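## Task

Take the white king, white pawn and white knight that sit beside the board and set them on C1, C2 and C4 respectively, using the square names marked along the board edge. All other squares must end up holding exactly what they held initially, every piece on the board must stand upright and lie wholly within its square, and nothing may count as placed if the robot is still holding it in position at the end.

## Robot and tools

Robot: two six-joint arms, left_arm and right_arm, each with a parallel two-finger gripper. The names are labels only; they do not match the left or right side of a picture. Occasionally an outside tug acts on something a gripper holds.

Frame: one shared scene frame, metres. Origin on the table top midway between the arms, +x out over the table, +z up, left_arm mounted on the +y side. Printed hand positions can be somewhat off, more so at long reach.

Gripper geometry: fingers point along the gripper's +z axis and close along its x axis. end_effector_position is the point midway between the pads; fingertips extend 17.5 mm past it. A flat block projects about 9 cm from the last joint's axis toward the gripper's -y side and rotates with it. Turning only the last joint moves the pad midpoint around a 25 mm radius circle.

Tool execute_actions, argument actions: a list holding one action, one wait, or nothing. Optional pictures (boolean) controls whether camera images come back; by default they do.
- Empty list: just reports the current state.
- Action: {"rows": [...], "steps": n}, n from 1 to 15 (default 15), each step 1/30 s. Each row is used for one step; if rows run out, the last row repeats.
- Wait: {"steps": n} with no rows, n up to 300; returns after n steps counted from the previous result, and time spent replying counts toward them.
A refused call sends nothing to the robot.

Row layout: always 18 numbers, both arms even if one is idle. First left_arm: shoulder pan, shoulder lift, elbow, wrist 1, wrist 2, wrist 3 (absolute target angles in radians, same form as Joint positions), then gripper position, force_limit, speed. Then the same nine for right_arm. Joint ranges: elbow -3.142 to 3.142, all others -6.283 to 6.283. A target more than 0.010 rad beyond a range end, and farther out than the last reported angle, gets the call refused. True ends may differ by up to 0.010 rad; a target past a true end is clipped there and a "joint sent to its limit" line appears (possibly referring to an earlier, still-running action). Absence of that line does not prove more travel is available.

Gripper numbers, each in [-1, 1], absolute settings: position +1 = fully open (50 mm gap), about -0.65 = pads meet, -1 = close until blocked (use this to grip). force_limit per pad: about 20 N at -1, 102 N at 0, 185 N at +1 (actual may reach ~17% more). speed of gap change: 20 mm/s at -1, 85 at 0, 150 at +1. To leave a gripper unchanged, resend its current three numbers; 0 is a real command. New force or speed only applies once position changes by at least 0.01; to soften a grip, open first.

Motion limits: commands are smoothed, lagging about 0.15 s. Each step the sent target stays within a lead of the measured angle: 0.292 rad for pan and lift, 0.365 for elbow, 0.438 for the three wrists. If targets would shift the gripper more than 70 mm from where it is, all joints are scaled back. Far moves therefore need several calls. Between calls the arms keep heading to the last row sent, until all have nearly stopped or a step was HELD; then only a new action moves them further. Fingers mid-motion keep moving regardless. The simulation runs while you think and write, so long replies let time pass.

Result lines: left_arm | right_arm state gives end_effector_position (m), end_effector_quat_wxyz and linear/angular velocities. Joint positions and Joint velocities list each arm's joints in order (rad, rad/s). object_status: 0 moving, 1 blocked while opening, 2 blocked while closing (a held object: confirm this after gripping), 3 reached requested position or pads met (usually empty). Any new position value resets it to 0 briefly. position_measured in counts; opening ≈ (250 - position_measured) × 0.202 mm. If grip force drops or the object slips, fingers re-close automatically, except after gripping at force_limit -1, where status stays 2 even if the piece is gone. Gripping a fixed off-centre object weakens over time. "joint command not followed" means the clearance check altered or blocked joint targets on some steps; the rest of the row still ran. HELD marks steps where a row, or part of it, was not sent. MOTOR HOT appears from 70 °C; at 85 °C the arm is braked until it cools (OVER-TEMPERATURE FAULT). Holding loads heats motors, even while you deliberate.

Faults: if contact torque reaches a joint's load limit (pan and lift 287 N m, elbow 130, each wrist 48.7; held weight counts) or any outside force on the arm, tool or load reaches 150 N, that arm halts for 10 s, drops the rest of the call and yields to the contact. Avoid arm-to-arm collisions or pressing; they can end the scene.

Tool zoom_image: camera (cam_high 896x504, cam_left_wrist 616x616, cam_right_wrist 616x616) and region [x0, y0, x1, y1] in that camera's pixels, origin top-left, at most 504 by 504. Gives a sharper view of its latest image.

Tool finished_scene: scene = number of the current scene. Replying without a tool call ends everything.

Avoid: dropping, slamming or knocking pieces, pushing hard, disturbing other squares, and anything leaving the table. Release each piece upright, centred in its square, and lift clear before finishing.

Each tool is called after "Request:" as name(argument=value, ...) on one line, values as JSON.

## Session

Request:
execute_actions(actions=[])

Scene clock: 0.00 s of 5200.00 s.
left_arm: end_effector_position=(+0.3788, +0.4949, +0.3222) position_measured=3 object_status=3 end_effector_quat_wxyz=(+0.335, +0.541, +0.758, +0.142) end_effector_velocity=(-0.000, -0.000, -0.001) end_effector_angular_velocity=(+0.002, -0.000, -0.001) | right_arm: end_effector_position=(+0.3586, -0.2945, +0.2508) position_measured=3 object_status=3 end_effector_quat_wxyz=(+0.550, +0.255, -0.634, +0.481) end_effector_velocity=(-0.000, -0.000, +0.000) end_effector_angular_velocity=(+0.000, +0.001, -0.001)
Joint positions: left_arm=[ 1.528 -2.59   2.592 -1.905 -0.89  -1.621] | right_arm=[ 3.67  -1.212  2.06  -0.769 -2.129 -1.193]
Joint velocities: left_arm=[-0.001  0.     0.001 -0.     0.     0.001] | right_arm=[-0.    -0.     0.     0.     0.001 -0.   ]

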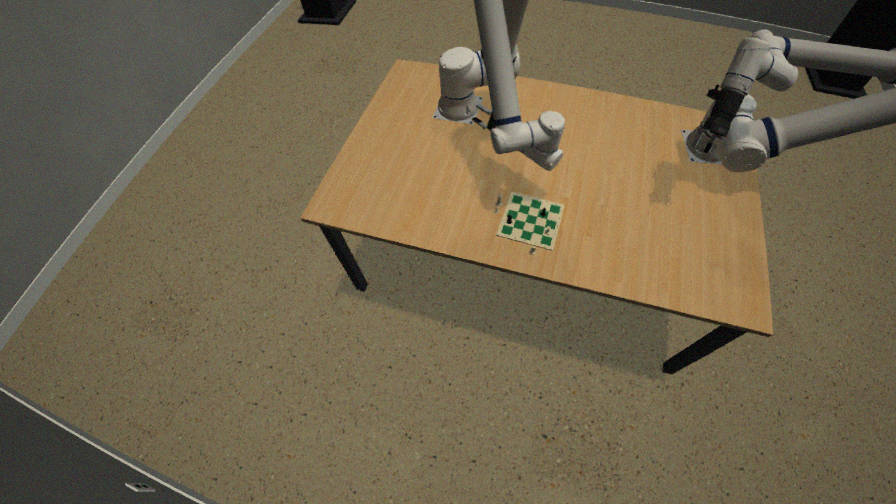

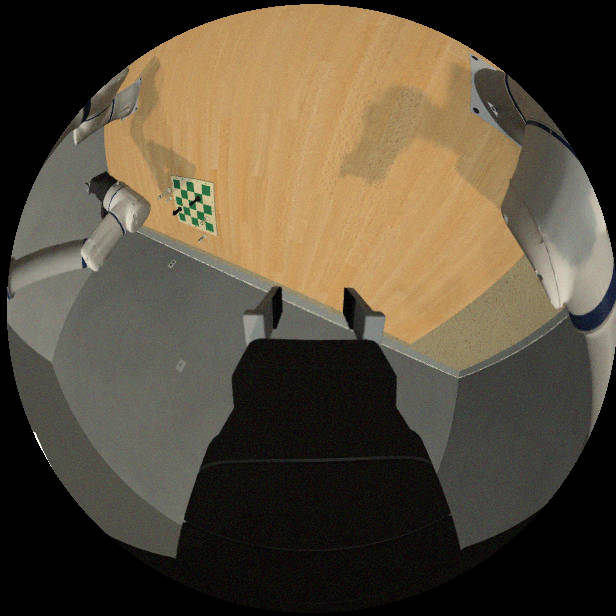

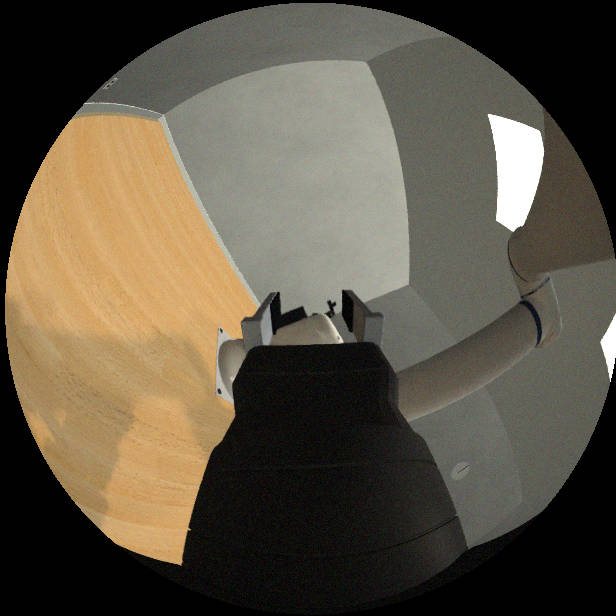

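Request:
execute_actions(actions=[{"rows":[[1.528,-2.59,2.592,-1.905,-0.89,-1.621,1,0,0,3.67,-1.4,1.8,-1.971,-1.571,-1.193,1,0,0]]}], pictures=false)

Request:
execute_actions(actions=[{"steps":75}])

Request:
zoom_image(camera="cam_high", region=[470,170,590,270])

Scene clock: 4.80 s of 5200.00 s.
left_arm: end_effector_position=(+0.3788, +0.4948, +0.3227) position_measured=3 object_status=3 end_effector_quat_wxyz=(+0.336, +0.541, +0.758, +0.142) end_effector_velocity=(-0.000, -0.000, +0.000) end_effector_angular_velocity=(-0.001, -0.000, -0.000) | right_arm: end_effector_position=(+0.4159, -0.1478, +0.2351) position_measured=3 object_status=3 end_effector_quat_wxyz=(-0.351, -0.115, +0.889, -0.270) end_effector_velocity=(+0.215, +0.287, -0.031) end_effector_angular_velocity=(+0.939, -0.985, -0.373)
Joint positions: left_arm=[ 1.528 -2.59   2.592 -1.905 -0.89  -1.621] | right_arm=[ 3.67  -1.339  1.884 -1.212 -1.763 -1.193]
Joint velocities: left_arm=[-0. -0. -0. -0. -0.  0.] | right_arm=[-0.    -0.154 -0.209 -0.966  0.476 -0.001]
Steps of this call (steps 1 to 90: nothing new was sent; then 1.30 s passed at rest; steps 91 to 105: all 15 steps of this action). Readings (joint positions | what the end effector reports):
91: left_arm=[1.528 -2.590 2.592 -1.905 -0.890 -1.621] | right_arm=[3.670 -1.212 2.059 -0.770 -2.128 -1.193] | left_arm position_measured=3 object_status=3 | right_arm position_measured=3 object_status=3
92: left_arm=[1.528 -2.590 2.592 -1.905 -0.890 -1.621] | right_arm=[3.670 -1.219 2.051 -0.786 -2.111 -1.193] | left_arm position_measured=3 object_status=3 | right_arm position_measured=3 object_status=3
94: left_arm=[1.528 -2.590 2.592 -1.905 -0.890 -1.621] | right_arm=[3.670 -1.249 2.007 -0.857 -2.041 -1.193] | left_arm position_measured=3 object_status=3 | right_arm position_measured=3 object_status=3
98: left_arm=[1.528 -2.590 2.592 -1.905 -0.890 -1.621] | right_arm=[3.670 -1.292 1.950 -0.986 -1.915 -1.193] | left_arm position_measured=3 object_status=3 | right_arm position_measured=3 object_status=3
105: the state above

Scene clock: 7.30 s of 5200.00 s.
left_arm: end_effector_position=(+0.3788, +0.4948, +0.3227) position_measured=3 object_status=3 end_effector_quat_wxyz=(+0.336, +0.541, +0.758, +0.142) end_effector_velocity=(-0.000, -0.000, +0.001) end_effector_angular_velocity=(-0.003, -0.000, +0.000) | right_arm: end_effector_position=(+0.6143, +0.0366, +0.2834) position_measured=3 object_status=3 end_effector_quat_wxyz=(+0.000, -0.082, +0.997, -0.000) end_effector_velocity=(-0.000, -0.000, +0.000) end_effector_angular_velocity=(+0.000, -0.000, +0.000)
Joint positions: left_arm=[ 1.528 -2.59   2.592 -1.905 -0.89  -1.621] | right_arm=[ 3.67  -1.4    1.8   -1.971 -1.571 -1.193]
Joint velocities: left_arm=[-0.    -0.001 -0.001 -0.    -0.    -0.001] | right_arm=[ 0.    -0.001  0.    -0.     0.    -0.   ]
Steps of this call (steps 1 to 45: the robot went on to your last target; steps 46 to 75: nothing new was sent). Readings (joint positions | what the end effector reports):
1: left_arm=[1.528 -2.590 2.592 -1.905 -0.890 -1.621] | right_arm=[3.670 -1.344 1.877 -1.244 -1.747 -1.193] | left_arm position_measured=3 object_status=3 | right_arm position_measured=3 object_status=3
2: left_arm=[1.528 -2.590 2.592 -1.905 -0.890 -1.621] | right_arm=[3.670 -1.349 1.871 -1.277 -1.733 -1.193] | left_arm position_measured=3 object_status=3 | right_arm position_measured=3 object_status=3
4: left_arm=[1.528 -2.590 2.592 -1.905 -0.890 -1.621] | right_arm=[3.670 -1.357 1.859 -1.344 -1.707 -1.193] | left_arm position_measured=3 object_status=3 | right_arm position_measured=3 object_status=3
8: left_arm=[1.528 -2.590 2.592 -1.905 -0.890 -1.621] | right_arm=[3.670 -1.370 1.842 -1.480 -1.667 -1.193] | left_arm position_measured=3 object_status=3 | right_arm position_measured=3 object_status=3
75: the state above
All arms were judged still, so your last target was given up. Only a new action makes them travel on or press farther. Fingers that are still opening or closing keep moving.

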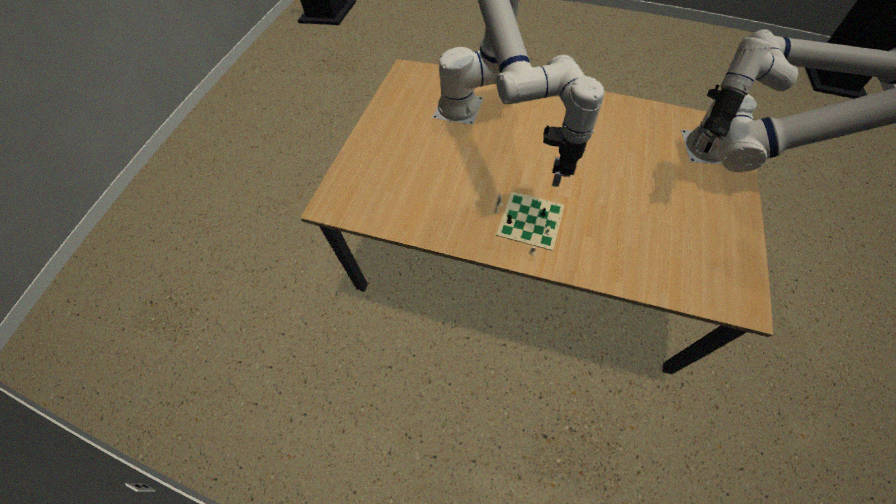

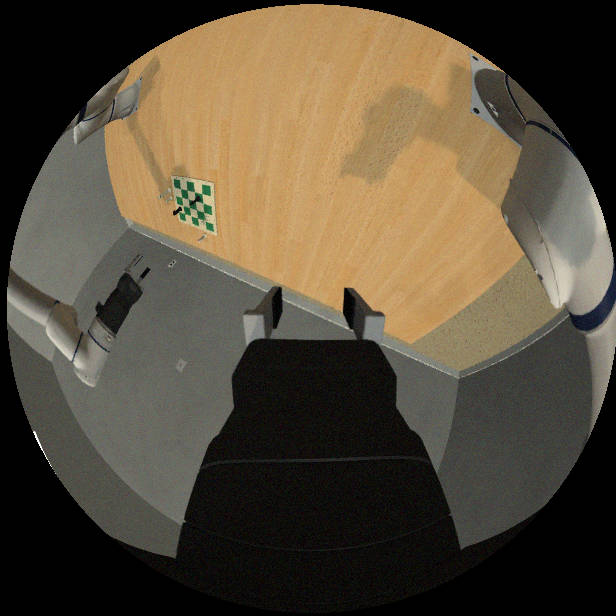

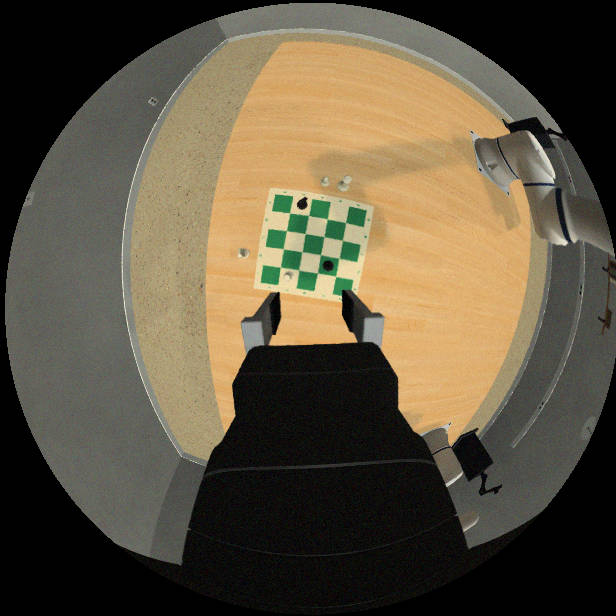

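Region (470, 170, 590, 270) of cam_high's 896x504 image, scaled by 4.200, with more detail than that image has.

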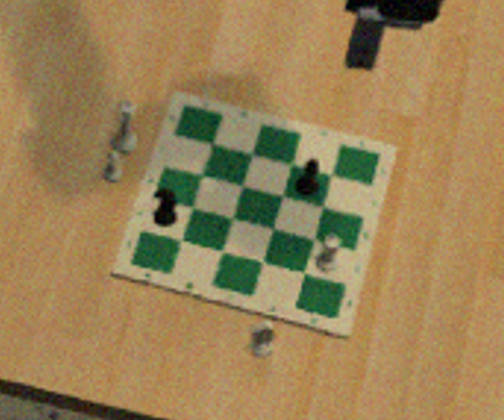

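Request:
execute_actions(actions=[{"rows":[[1.528,-2.59,2.592,-1.905,-0.89,-1.621,1,0,0,3.55,-1.3305,1.983,-2.2235,-1.571,-1.571,1,0,0]]}], pictures=false)

Request:
execute_actions(actions=[{"steps":20}])

Request:
zoom_image(camera="cam_right_wrist", region=[180,100,440,360])

Scene clock: 14.57 s of 5200.00 s.
left_arm: end_effector_position=(+0.3788, +0.4948, +0.3227) position_measured=3 object_status=3 end_effector_quat_wxyz=(+0.336, +0.541, +0.758, +0.142) end_effector_velocity=(-0.000, -0.000, +0.000) end_effector_angular_velocity=(-0.001, -0.000, -0.001) | right_arm: end_effector_position=(+0.6515, -0.0361, +0.1616) position_measured=3 object_status=3 end_effector_quat_wxyz=(+0.000, -0.198, +0.980, -0.000) end_effector_velocity=(+0.015, -0.058, -0.085) end_effector_angular_velocity=(+0.001, -0.001, +0.175)
Joint positions: left_arm=[ 1.528 -2.59   2.592 -1.905 -0.89  -1.621] | right_arm=[ 3.561 -1.337  1.967 -2.201 -1.571 -1.537]
Joint velocities: left_arm=[-0.    -0.001 -0.     0.     0.     0.   ] | right_arm=[-0.081  0.047  0.124 -0.172  0.    -0.256]
Steps of this call (steps 1 to 90: nothing new was sent; then 3.77 s passed at rest; steps 91 to 105: all 15 steps of this action). Readings (joint positions | what the end effector reports):
91: left_arm=[1.528 -2.590 2.592 -1.905 -0.890 -1.621] | right_arm=[3.670 -1.400 1.800 -1.971 -1.571 -1.194] | left_arm position_measured=3 object_status=3 | right_arm position_measured=3 object_status=3
92: left_arm=[1.528 -2.590 2.592 -1.905 -0.890 -1.621] | right_arm=[3.665 -1.398 1.807 -1.983 -1.571 -1.211] | left_arm position_measured=3 object_status=3 | right_arm position_measured=3 object_status=3
94: left_arm=[1.528 -2.590 2.592 -1.905 -0.890 -1.621] | right_arm=[3.645 -1.386 1.839 -2.023 -1.571 -1.272] | left_arm position_measured=3 object_status=3 | right_arm position_measured=3 object_status=3
98: left_arm=[1.528 -2.590 2.592 -1.905 -0.890 -1.621] | right_arm=[3.608 -1.364 1.895 -2.102 -1.571 -1.389] | left_arm position_measured=3 object_status=3 | right_arm position_measured=3 object_status=3
105: the state above

Scene clock: 15.23 s of 5200.00 s.
left_arm: end_effector_position=(+0.3788, +0.4948, +0.3227) position_measured=3 object_status=3 end_effector_quat_wxyz=(+0.336, +0.541, +0.758, +0.142) end_effector_velocity=(-0.000, +0.000, +0.000) end_effector_angular_velocity=(-0.002, +0.000, -0.000) | right_arm: end_effector_position=(+0.6532, -0.0437, +0.1504) position_measured=3 object_status=3 end_effector_quat_wxyz=(+0.000, -0.210, +0.978, -0.000) end_effector_velocity=(+0.000, -0.000, +0.001) end_effector_angular_velocity=(+0.001, -0.002, -0.000)
Joint positions: left_arm=[ 1.528 -2.59   2.592 -1.905 -0.89  -1.621] | right_arm=[ 3.55  -1.331  1.983 -2.223 -1.571 -1.571]
Joint velocities: left_arm=[-0.    -0.001 -0.    -0.    -0.001 -0.001] | right_arm=[-0.    -0.001  0.    -0.001 -0.    -0.   ]
Steps of this call (steps 1 to 20: the robot went on to your last target). Readings (joint positions | what the end effector reports):
1: left_arm=[1.528 -2.590 2.592 -1.905 -0.890 -1.621] | right_arm=[3.558 -1.335 1.970 -2.206 -1.571 -1.545] | left_arm position_measured=3 object_status=3 | right_arm position_measured=3 object_status=3
2: left_arm=[1.528 -2.590 2.592 -1.905 -0.890 -1.621] | right_arm=[3.556 -1.334 1.973 -2.210 -1.571 -1.551] | left_arm position_measured=3 object_status=3 | right_arm position_measured=3 object_status=3
4: left_arm=[1.528 -2.590 2.592 -1.905 -0.890 -1.621] | right_arm=[3.554 -1.333 1.977 -2.216 -1.571 -1.559] | left_arm position_measured=3 object_status=3 | right_arm position_measured=3 object_status=3
8: left_arm=[1.528 -2.590 2.592 -1.905 -0.890 -1.621] | right_arm=[3.551 -1.331 1.981 -2.221 -1.571 -1.567] | left_arm position_measured=3 object_status=3 | right_arm position_measured=3 object_status=3
20: the state above

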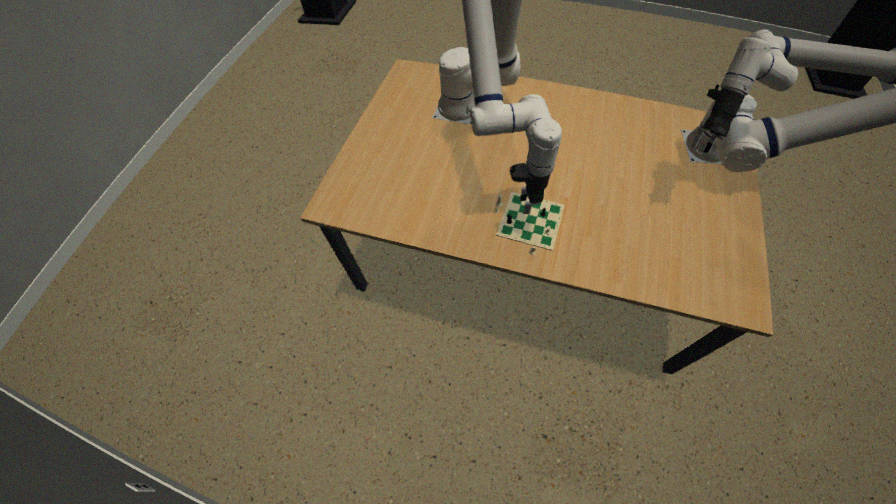

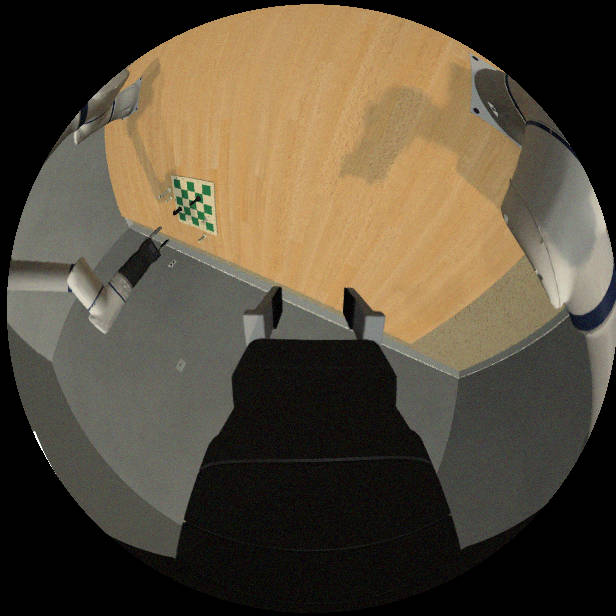

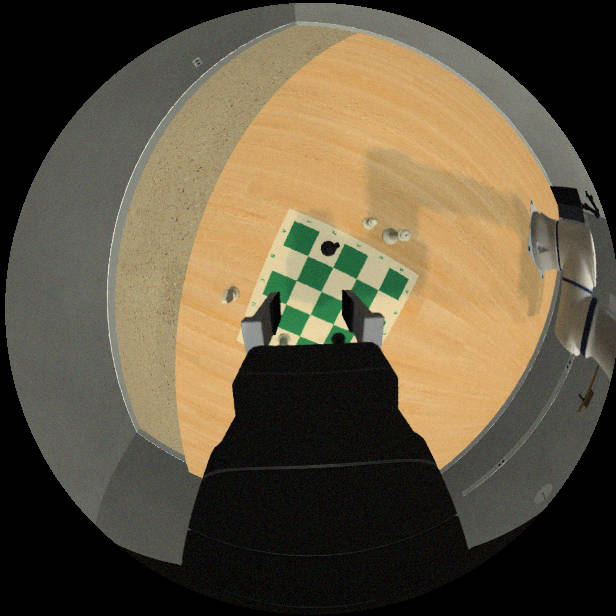

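Region (180, 100, 440, 360) of cam_right_wrist's 616x616 image, scaled by 1.938, with more detail than that image has.

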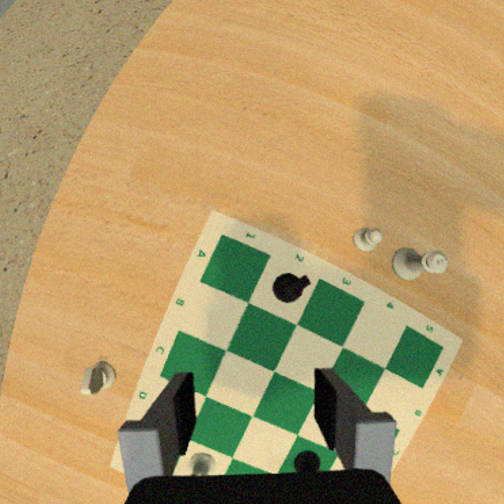

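Request:
execute_actions(actions=[{"rows":[[1.528,-2.59,2.592,-1.905,-0.89,-1.621,1,0,0,3.461,-1.44,2.264,-2.395,-1.571,-1.571,1,0,0]]}], pictures=false)

Request:
execute_actions(actions=[{"steps":20}])

Scene clock: 25.53 s of 5200.00 s.
left_arm: end_effector_position=(+0.3788, +0.4948, +0.3227) position_measured=3 object_status=3 end_effector_quat_wxyz=(+0.336, +0.541, +0.758, +0.142) end_effector_velocity=(-0.000, -0.000, -0.000) end_effector_angular_velocity=(+0.000, +0.000, +0.001) | right_arm: end_effector_position=(+0.5718, -0.1349, +0.0945) position_measured=3 object_status=3 end_effector_quat_wxyz=(+0.000, -0.169, +0.986, -0.000) end_effector_velocity=(-0.053, -0.049, -0.031) end_effector_angular_velocity=(-0.002, -0.001, -0.048)
Joint positions: left_arm=[ 1.528 -2.59   2.592 -1.905 -0.89  -1.621] | right_arm=[ 3.467 -1.432  2.244 -2.383 -1.571 -1.571]
Joint velocities: left_arm=[-0.     0.     0.     0.001 -0.    -0.001] | right_arm=[-0.048 -0.058  0.15  -0.092 -0.002 -0.   ]
Steps of this call (steps 1 to 15: the robot went on to your last target; steps 16 to 90: nothing new was sent; then 6.80 s passed at rest; steps 91 to 105: all 15 steps of this action). Readings (joint positions | what the end effector reports):
91: left_arm=[1.528 -2.590 2.592 -1.905 -0.890 -1.621] | right_arm=[3.550 -1.331 1.984 -2.224 -1.571 -1.571] | left_arm position_measured=3 object_status=3 | right_arm position_measured=3 object_status=3
92: left_arm=[1.528 -2.590 2.592 -1.905 -0.890 -1.621] | right_arm=[3.545 -1.336 1.997 -2.233 -1.571 -1.571] | left_arm position_measured=3 object_status=3 | right_arm position_measured=3 object_status=3
94: left_arm=[1.528 -2.590 2.592 -1.905 -0.890 -1.621] | right_arm=[3.529 -1.356 2.051 -2.264 -1.571 -1.571] | left_arm position_measured=3 object_status=3 | right_arm position_measured=3 object_status=3
98: left_arm=[1.528 -2.590 2.592 -1.905 -0.890 -1.621] | right_arm=[3.498 -1.394 2.147 -2.324 -1.571 -1.571] | left_arm position_measured=3 object_status=3 | right_arm position_measured=3 object_status=3
105: the state above

Scene clock: 26.20 s of 5200.00 s.
left_arm: end_effector_position=(+0.3788, +0.4948, +0.3227) position_measured=3 object_status=3 end_effector_quat_wxyz=(+0.336, +0.541, +0.758, +0.142) end_effector_velocity=(+0.000, +0.001, -0.002) end_effector_angular_velocity=(+0.003, +0.001, +0.000) | right_arm: end_effector_position=(+0.5647, -0.1412, +0.0905) position_measured=3 object_status=3 end_effector_quat_wxyz=(+0.000, -0.166, +0.986, -0.000) end_effector_velocity=(-0.001, -0.001, +0.000) end_effector_angular_velocity=(-0.000, -0.001, -0.000)
Joint positions: left_arm=[ 1.528 -2.59   2.592 -1.905 -0.89  -1.621] | right_arm=[ 3.461 -1.44   2.264 -2.395 -1.571 -1.571]
Joint velocities: left_arm=[ 0.001 -0.     0.002 -0.    -0.     0.001] | right_arm=[-0.    -0.002  0.002 -0.001 -0.    -0.   ]
Steps of this call (steps 1 to 20: the robot went on to your last target). Readings (joint positions | what the end effector reports):
1: left_arm=[1.528 -2.590 2.592 -1.905 -0.890 -1.621] | right_arm=[3.466 -1.434 2.249 -2.386 -1.571 -1.571] | left_arm position_measured=3 object_status=3 | right_arm position_measured=3 object_status=3
2: left_arm=[1.528 -2.590 2.592 -1.905 -0.890 -1.621] | right_arm=[3.465 -1.435 2.252 -2.388 -1.571 -1.571] | left_arm position_measured=3 object_status=3 | right_arm position_measured=3 object_status=3
4: left_arm=[1.528 -2.590 2.592 -1.905 -0.890 -1.621] | right_arm=[3.463 -1.437 2.257 -2.391 -1.571 -1.571] | left_arm position_measured=3 object_status=3 | right_arm position_measured=3 object_status=3
8: left_arm=[1.528 -2.590 2.592 -1.905 -0.890 -1.621] | right_arm=[3.462 -1.439 2.261 -2.394 -1.571 -1.571] | left_arm position_measured=3 object_status=3 | right_arm position_measured=3 object_status=3
20: the state above

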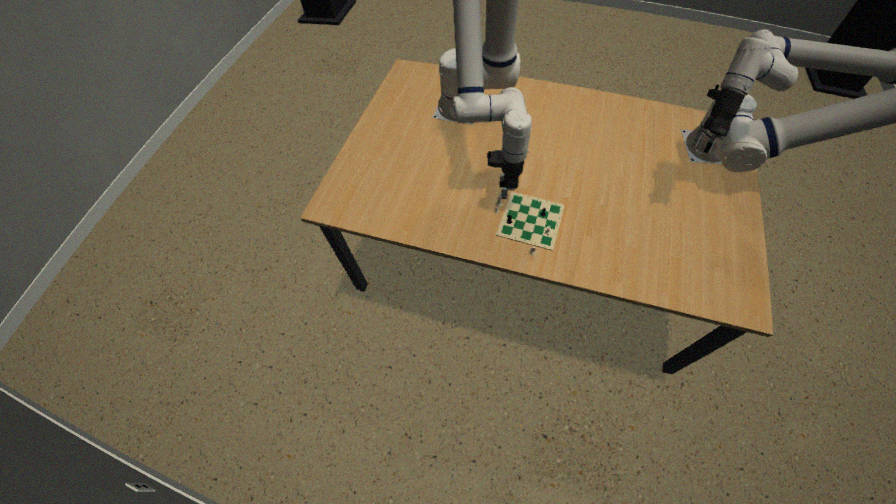

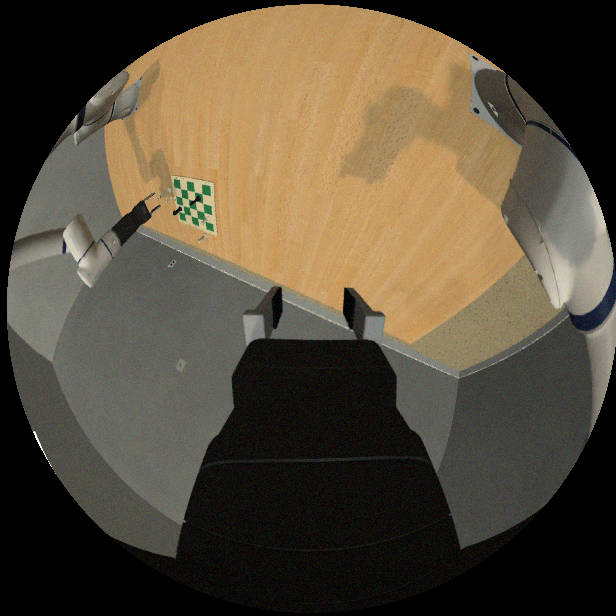

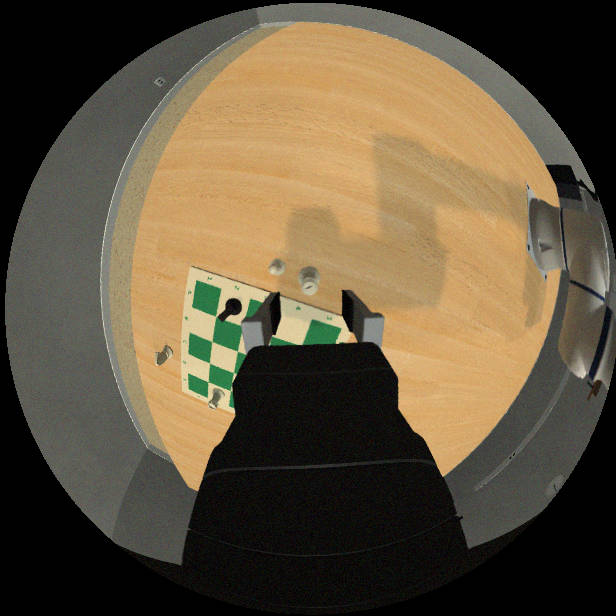

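Request:
execute_actions(actions=[{"rows":[[1.528,-2.59,2.592,-1.905,-0.89,-1.621,1,0,0,3.449,-1.355,2.2915,-2.5075,-1.571,-1.571,0.5,-0.6,0]]}], pictures=false)

Request:
execute_actions(actions=[{"steps":10}])

Request:
zoom_image(camera="cam_right_wrist", region=[210,210,410,360])

Scene clock: 31.73 s of 5200.00 s.
left_arm: end_effector_position=(+0.3788, +0.4948, +0.3227) position_measured=3 object_status=3 end_effector_quat_wxyz=(+0.336, +0.541, +0.758, +0.142) end_effector_velocity=(+0.000, +0.000, +0.000) end_effector_angular_velocity=(-0.001, -0.000, +0.001) | right_arm: end_effector_position=(+0.5705, -0.1465, +0.0420) position_measured=78 object_status=3 end_effector_quat_wxyz=(+0.000, -0.160, +0.987, -0.000) end_effector_velocity=(+0.001, -0.001, -0.011) end_effector_angular_velocity=(-0.000, -0.001, -0.003)
Joint positions: left_arm=[ 1.528 -2.59   2.592 -1.905 -0.89  -1.621] | right_arm=[ 3.449 -1.358  2.291 -2.504 -1.571 -1.571]
Joint velocities: left_arm=[-0.    -0.001 -0.    -0.     0.    -0.001] | right_arm=[-0.003  0.019  0.006 -0.025 -0.     0.   ]
Steps of this call (steps 1 to 15: the robot went on to your last target; steps 16 to 90: nothing new was sent; then 2.03 s passed at rest; steps 91 to 105: all 15 steps of this action). Readings (joint positions | what the end effector reports):
91: left_arm=[1.528 -2.590 2.592 -1.905 -0.890 -1.621] | right_arm=[3.461 -1.440 2.264 -2.396 -1.571 -1.571] | left_arm position_measured=3 object_status=3 | right_arm position_measured=7 object_status=0
92: left_arm=[1.528 -2.590 2.592 -1.905 -0.890 -1.621] | right_arm=[3.460 -1.430 2.267 -2.411 -1.571 -1.571] | left_arm position_measured=3 object_status=3 | right_arm position_measured=21 object_status=0
94: left_arm=[1.528 -2.590 2.592 -1.905 -0.890 -1.621] | right_arm=[3.455 -1.398 2.278 -2.450 -1.571 -1.571] | left_arm position_measured=3 object_status=3 | right_arm position_measured=49 object_status=0
98: left_arm=[1.528 -2.590 2.592 -1.905 -0.890 -1.621] | right_arm=[3.451 -1.370 2.287 -2.487 -1.571 -1.571] | left_arm position_measured=3 object_status=3 | right_arm position_measured=78 object_status=0
105: the state above

Scene clock: 32.07 s of 5200.00 s.
left_arm: end_effector_position=(+0.3788, +0.4948, +0.3227) position_measured=3 object_status=3 end_effector_quat_wxyz=(+0.336, +0.541, +0.758, +0.142) end_effector_velocity=(-0.000, -0.001, -0.000) end_effector_angular_velocity=(+0.001, +0.000, -0.002) | right_arm: end_effector_position=(+0.5705, -0.1467, +0.0406) position_measured=78 object_status=3 end_effector_quat_wxyz=(+0.000, -0.160, +0.987, -0.000) end_effector_velocity=(-0.000, -0.000, -0.001) end_effector_angular_velocity=(+0.000, +0.001, +0.000)
Joint positions: left_arm=[ 1.528 -2.59   2.592 -1.905 -0.89  -1.621] | right_arm=[ 3.449 -1.355  2.291 -2.507 -1.571 -1.571]
Joint velocities: left_arm=[-0.001  0.    -0.    -0.    -0.     0.001] | right_arm=[-0.     0.002  0.001 -0.002  0.    -0.001]
Steps of this call (steps 1 to 10: the robot went on to your last target). Readings (joint positions | what the end effector reports):
1: left_arm=[1.528 -2.590 2.592 -1.905 -0.890 -1.621] | right_arm=[3.449 -1.357 2.291 -2.505 -1.571 -1.571] | left_arm position_measured=3 object_status=3 | right_arm position_measured=78 object_status=3
2: left_arm=[1.528 -2.590 2.592 -1.905 -0.890 -1.621] | right_arm=[3.449 -1.357 2.291 -2.506 -1.571 -1.571] | left_arm position_measured=3 object_status=3 | right_arm position_measured=78 object_status=3
4: left_arm=[1.528 -2.590 2.592 -1.905 -0.890 -1.621] | right_arm=[3.449 -1.356 2.291 -2.506 -1.571 -1.571] | left_arm position_measured=3 object_status=3 | right_arm position_measured=78 object_status=3
8: left_arm=[1.528 -2.590 2.592 -1.905 -0.890 -1.621] | right_arm=[3.449 -1.355 2.291 -2.507 -1.571 -1.571] | left_arm position_measured=3 object_status=3 | right_arm position_measured=78 object_status=3
10: the state above

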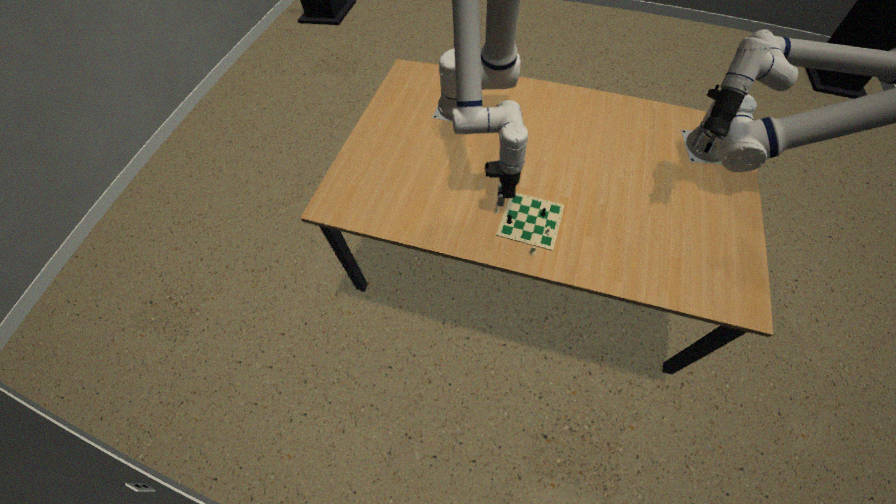

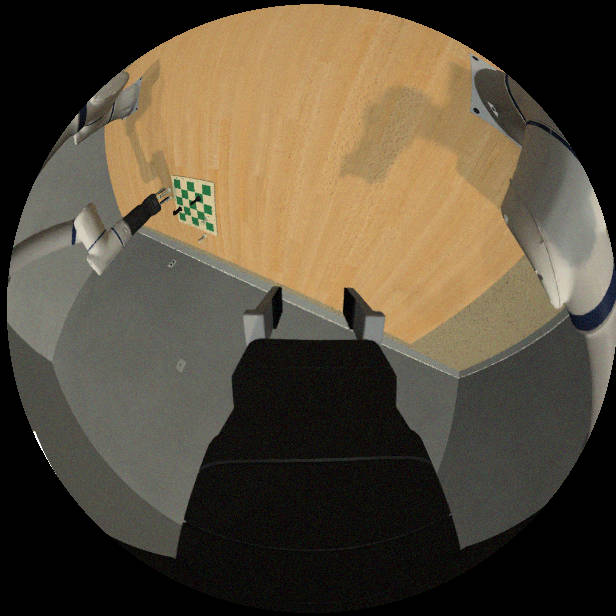

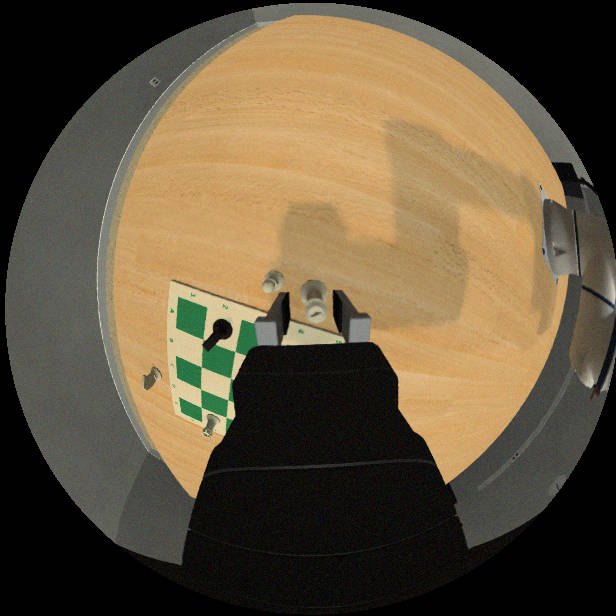

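Region (210, 210, 410, 360) of cam_right_wrist's 616x616 image, scaled by 2.520, with more detail than that image has; it fills the top 378 rows of this view, and the rest is white.

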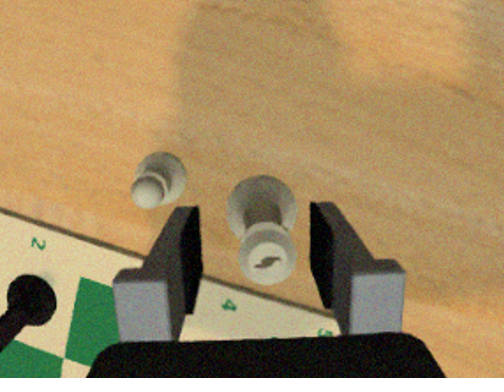

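Request:
execute_actions(actions=[{"rows":[[1.528,-2.59,2.592,-1.905,-0.89,-1.621,1,0,0,3.445,-1.359,2.2965,-2.5085,-1.571,-1.571,-1,-0.6,-0.6]]}], pictures=false)

Request:
execute_actions(actions=[{"steps":15}], pictures=false)

Request:
execute_actions(actions=[{"rows":[[1.528,-2.59,2.592,-1.905,-0.89,-1.621,1,0,0,3.445,-1.49,2.25,-2.331,-1.571,-1.571,-1,-0.6,-0.6]]}], pictures=false)

Request:
execute_actions(actions=[{"rows":[[1.528,-2.59,2.592,-1.905,-0.89,-1.621,1,0,0,3.573,-1.214,1.898,-2.255,-1.571,-1.571,-1,-0.6,-0.6]]}], pictures=false)

Request:
execute_actions(actions=[{"steps":30}])

Scene clock: 39.23 s of 5200.00 s.
left_arm: end_effector_position=(+0.3788, +0.4948, +0.3227) position_measured=3 object_status=3 end_effector_quat_wxyz=(+0.336, +0.541, +0.758, +0.142) end_effector_velocity=(-0.000, -0.000, +0.000) end_effector_angular_velocity=(-0.002, -0.000, -0.001) | right_arm: end_effector_position=(+0.5692, -0.1496, +0.0407) position_measured=184 object_status=0 end_effector_quat_wxyz=(+0.000, -0.158, +0.987, -0.000) end_effector_velocity=(+0.001, +0.000, +0.001) end_effector_angular_velocity=(+0.002, -0.001, +0.000)
Joint positions: left_arm=[ 1.528 -2.59   2.592 -1.905 -0.89  -1.621] | right_arm=[ 3.445 -1.359  2.296 -2.508 -1.571 -1.571]
Joint velocities: left_arm=[-0.001 -0.002  0.    -0.    -0.     0.   ] | right_arm=[-0.001 -0.001 -0.001 -0.     0.001 -0.001]
Steps of this call (steps 1 to 15: the robot went on to your last target; steps 16 to 90: nothing new was sent; then 3.67 s passed at rest; steps 91 to 105: all 15 steps of this action). Readings (joint positions | what the end effector reports):
91: left_arm=[1.528 -2.590 2.592 -1.905 -0.890 -1.621] | right_arm=[3.449 -1.355 2.292 -2.508 -1.571 -1.571] | left_arm position_measured=3 object_status=3 | right_arm position_measured=80 object_status=0
92: left_arm=[1.528 -2.590 2.592 -1.905 -0.890 -1.621] | right_arm=[3.448 -1.355 2.292 -2.508 -1.571 -1.571] | left_arm position_measured=3 object_status=3 | right_arm position_measured=88 object_status=0
94: left_arm=[1.528 -2.590 2.592 -1.905 -0.890 -1.621] | right_arm=[3.447 -1.357 2.294 -2.508 -1.571 -1.571] | left_arm position_measured=3 object_status=3 | right_arm position_measured=103 object_status=0
98: left_arm=[1.528 -2.590 2.592 -1.905 -0.890 -1.621] | right_arm=[3.446 -1.358 2.296 -2.508 -1.571 -1.571] | left_arm position_measured=3 object_status=3 | right_arm position_measured=133 object_status=0
105: the state above

Scene clock: 39.73 s of 5200.00 s.
left_arm: end_effector_position=(+0.3788, +0.4948, +0.3227) position_measured=3 object_status=3 end_effector_quat_wxyz=(+0.336, +0.541, +0.758, +0.142) end_effector_velocity=(+0.000, +0.000, -0.001) end_effector_angular_velocity=(+0.001, +0.000, +0.001) | right_arm: end_effector_position=(+0.5691, -0.1496, +0.0407) position_measured=184 object_status=2 end_effector_quat_wxyz=(+0.000, -0.158, +0.987, -0.000) end_effector_velocity=(-0.001, -0.000, -0.000) end_effector_angular_velocity=(+0.000, +0.001, +0.000)
Joint positions: left_arm=[ 1.528 -2.59   2.592 -1.905 -0.89  -1.621] | right_arm=[ 3.445 -1.359  2.296 -2.508 -1.571 -1.571]
Joint velocities: left_arm=[ 0.001  0.001  0.    -0.    -0.     0.   ] | right_arm=[ 0.    -0.     0.001  0.     0.    -0.   ]
Steps of this call (steps 1 to 15: the robot went on to your last target). Readings (joint positions | what the end effector reports):
1: left_arm=[1.528 -2.590 2.592 -1.905 -0.890 -1.621] | right_arm=[3.445 -1.359 2.296 -2.508 -1.571 -1.571] | left_arm position_measured=3 object_status=3 | right_arm position_measured=184 object_status=0
2: left_arm=[1.528 -2.590 2.592 -1.905 -0.890 -1.621] | right_arm=[3.445 -1.359 2.296 -2.508 -1.571 -1.571] | left_arm position_measured=3 object_status=3 | right_arm position_measured=184 object_status=0
4: left_arm=[1.528 -2.590 2.592 -1.905 -0.890 -1.621] | right_arm=[3.445 -1.359 2.296 -2.508 -1.571 -1.571] | left_arm position_measured=3 object_status=3 | right_arm position_measured=184 object_status=0
8: left_arm=[1.528 -2.590 2.592 -1.905 -0.890 -1.621] | right_arm=[3.445 -1.359 2.296 -2.508 -1.571 -1.571] | left_arm position_measured=3 object_status=3 | right_arm position_measured=184 object_status=2
15: the state above
All arms were judged still, so your last target was given up. Only a new action makes them travel on or press farther. Fingers that are still opening or closing keep moving.

Scene clock: 40.23 s of 5200.00 s.
left_arm: end_effector_position=(+0.3788, +0.4948, +0.3227) position_measured=3 object_status=3 end_effector_quat_wxyz=(+0.336, +0.541, +0.758, +0.142) end_effector_velocity=(-0.000, +0.000, -0.001) end_effector_angular_velocity=(+0.001, +0.000, -0.000) | right_arm: end_effector_position=(+0.5659, -0.1507, +0.1166) position_measured=184 object_status=2 end_effector_quat_wxyz=(+0.000, -0.158, +0.987, -0.000) end_effector_velocity=(-0.002, -0.000, +0.021) end_effector_angular_velocity=(-0.000, -0.001, +0.002)
Joint positions: left_arm=[ 1.528 -2.59   2.592 -1.905 -0.89  -1.621] | right_arm=[ 3.445 -1.486  2.252 -2.337 -1.571 -1.571]
Joint velocities: left_arm=[-0.001  0.     0.002 -0.     0.    -0.001] | right_arm=[ 0.    -0.033 -0.013  0.046 -0.    -0.001]
Steps of this call (steps 1 to 15: all 15 steps of this action). Readings (joint positions | what the end effector reports):
1: left_arm=[1.528 -2.590 2.592 -1.905 -0.890 -1.621] | right_arm=[3.445 -1.360 2.296 -2.508 -1.571 -1.571] | left_arm position_measured=3 object_status=3 | right_arm position_measured=184 object_status=2
2: left_arm=[1.528 -2.590 2.592 -1.905 -0.890 -1.621] | right_arm=[3.445 -1.370 2.294 -2.492 -1.571 -1.571] | left_arm position_measured=3 object_status=3 | right_arm position_measured=184 object_status=2
4: left_arm=[1.528 -2.590 2.592 -1.905 -0.890 -1.621] | right_arm=[3.445 -1.415 2.276 -2.434 -1.571 -1.571] | left_arm position_measured=3 object_status=3 | right_arm position_measured=184 object_status=2
8: left_arm=[1.528 -2.590 2.592 -1.905 -0.890 -1.621] | right_arm=[3.445 -1.463 2.260 -2.367 -1.571 -1.571] | left_arm position_measured=3 object_status=3 | right_arm position_measured=184 object_status=2
15: the state above

Scene clock: 40.73 s of 5200.00 s.
left_arm: end_effector_position=(+0.3788, +0.4948, +0.3227) position_measured=3 object_status=3 end_effector_quat_wxyz=(+0.336, +0.541, +0.758, +0.142) end_effector_velocity=(+0.000, +0.001, +0.000) end_effector_angular_velocity=(-0.001, -0.000, +0.001) | right_arm: end_effector_position=(+0.6788, -0.0284, +0.1181) position_measured=184 object_status=2 end_effector_quat_wxyz=(+0.000, -0.212, +0.977, -0.000) end_effector_velocity=(+0.123, +0.173, -0.021) end_effector_angular_velocity=(-0.002, +0.005, +0.142)
Joint positions: left_arm=[ 1.528 -2.59   2.592 -1.905 -0.89  -1.621] | right_arm=[ 3.555 -1.253  1.949 -2.267 -1.571 -1.571]
Joint velocities: left_arm=[ 0.001 -0.001  0.    -0.    -0.     0.001] | right_arm=[ 0.142  0.3   -0.385  0.09   0.    -0.   ]
Steps of this call (steps 1 to 15: all 15 steps of this action). Readings (joint positions | what the end effector reports):
1: left_arm=[1.528 -2.590 2.592 -1.905 -0.890 -1.621] | right_arm=[3.445 -1.486 2.251 -2.335 -1.571 -1.571] | left_arm position_measured=3 object_status=3 | right_arm position_measured=184 object_status=2
2: left_arm=[1.528 -2.590 2.592 -1.905 -0.890 -1.621] | right_arm=[3.450 -1.476 2.237 -2.331 -1.571 -1.571] | left_arm position_measured=3 object_status=3 | right_arm position_measured=184 object_status=2
4: left_arm=[1.528 -2.590 2.592 -1.905 -0.890 -1.621] | right_arm=[3.468 -1.438 2.187 -2.321 -1.571 -1.571] | left_arm position_measured=3 object_status=3 | right_arm position_measured=184 object_status=2
8: left_arm=[1.528 -2.590 2.592 -1.905 -0.890 -1.621] | right_arm=[3.501 -1.368 2.097 -2.300 -1.571 -1.571] | left_arm position_measured=3 object_status=3 | right_arm position_measured=184 object_status=2
15: the state above

Scene clock: 41.73 s of 5200.00 s.
left_arm: end_effector_position=(+0.3788, +0.4948, +0.3227) position_measured=3 object_status=3 end_effector_quat_wxyz=(+0.336, +0.541, +0.758, +0.142) end_effector_velocity=(-0.000, -0.001, +0.000) end_effector_angular_velocity=(-0.000, -0.000, -0.004) | right_arm: end_effector_position=(+0.6947, -0.0055, +0.1152) position_measured=184 object_status=2 end_effector_quat_wxyz=(+0.000, -0.221, +0.975, -0.000) end_effector_velocity=(+0.001, +0.000, +0.001) end_effector_angular_velocity=(-0.000, -0.001, -0.000)
Joint positions: left_arm=[ 1.528 -2.59   2.592 -1.905 -0.89  -1.621] | right_arm=[ 3.573 -1.214  1.898 -2.255 -1.571 -1.571]
Joint velocities: left_arm=[-0.002 -0.001  0.    -0.    -0.     0.002] | right_arm=[ 0.    -0.    -0.001  0.    -0.001  0.   ]
Steps of this call (steps 1 to 30: the robot went on to your last target). Readings (joint positions | what the end effector reports):
1: left_arm=[1.528 -2.590 2.592 -1.905 -0.890 -1.621] | right_arm=[3.559 -1.244 1.937 -2.264 -1.571 -1.571] | left_arm position_measured=3 object_status=3 | right_arm position_measured=184 object_status=2
2: left_arm=[1.528 -2.590 2.592 -1.905 -0.890 -1.621] | right_arm=[3.562 -1.237 1.928 -2.262 -1.571 -1.571] | left_arm position_measured=3 object_status=3 | right_arm position_measured=184 object_status=2
4: left_arm=[1.528 -2.590 2.592 -1.905 -0.890 -1.621] | right_arm=[3.566 -1.228 1.916 -2.259 -1.571 -1.571] | left_arm position_measured=3 object_status=3 | right_arm position_measured=184 object_status=2
8: left_arm=[1.528 -2.590 2.592 -1.905 -0.890 -1.621] | right_arm=[3.571 -1.219 1.904 -2.256 -1.571 -1.571] | left_arm position_measured=3 object_status=3 | right_arm position_measured=184 object_status=2
30: the state above
All arms were judged still, so your last target was given up. Only a new action makes them travel on or press farther. Fingers that are still opening or closing keep moving.

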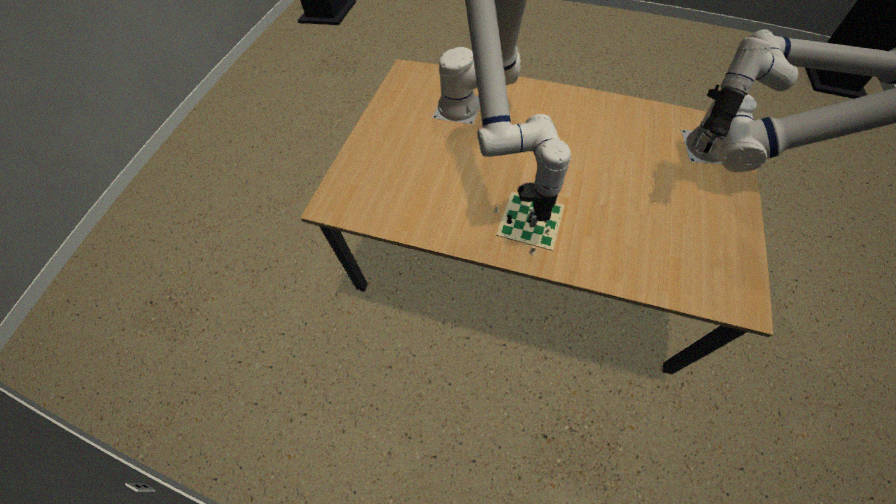

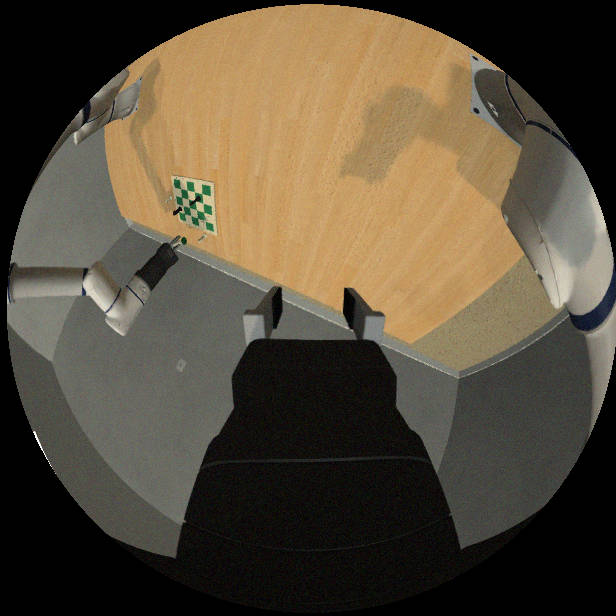

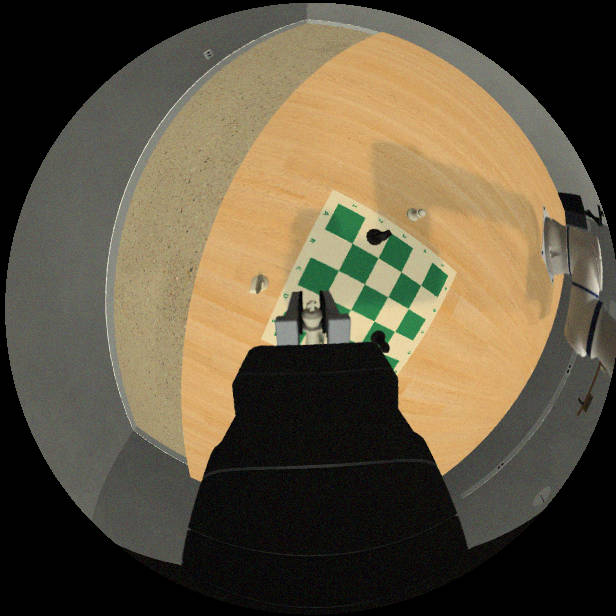

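Request:
zoom_image(camera="cam_left_wrist", region=[130,200,230,290])

Request:
zoom_image(camera="cam_right_wrist", region=[240,250,380,360])

Region (130, 200, 230, 290) of cam_left_wrist's 616x616 image, scaled by 5.040, with more detail than that image has; it fills the top 454 rows of this view, and the rest is white.

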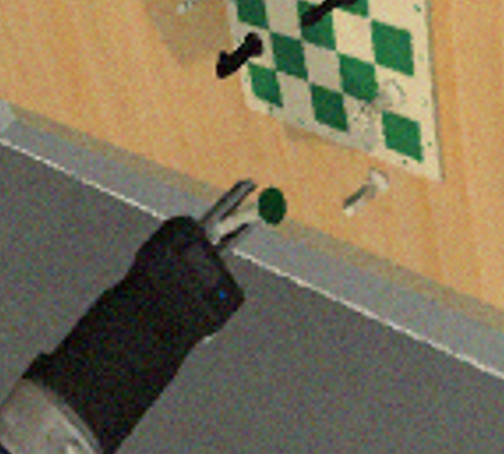

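Region (240, 250, 380, 360) of cam_right_wrist's 616x616 image, scaled by 3.600, with more detail than that image has; it fills the top 396 rows of this view, and the rest is white.

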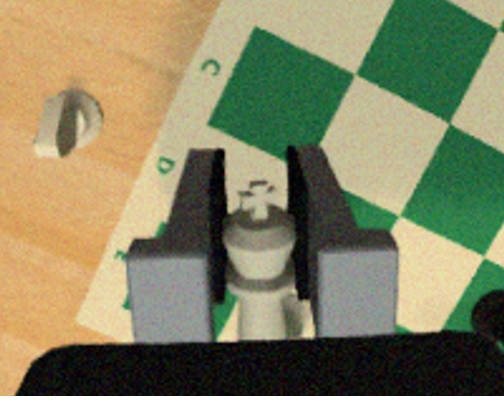

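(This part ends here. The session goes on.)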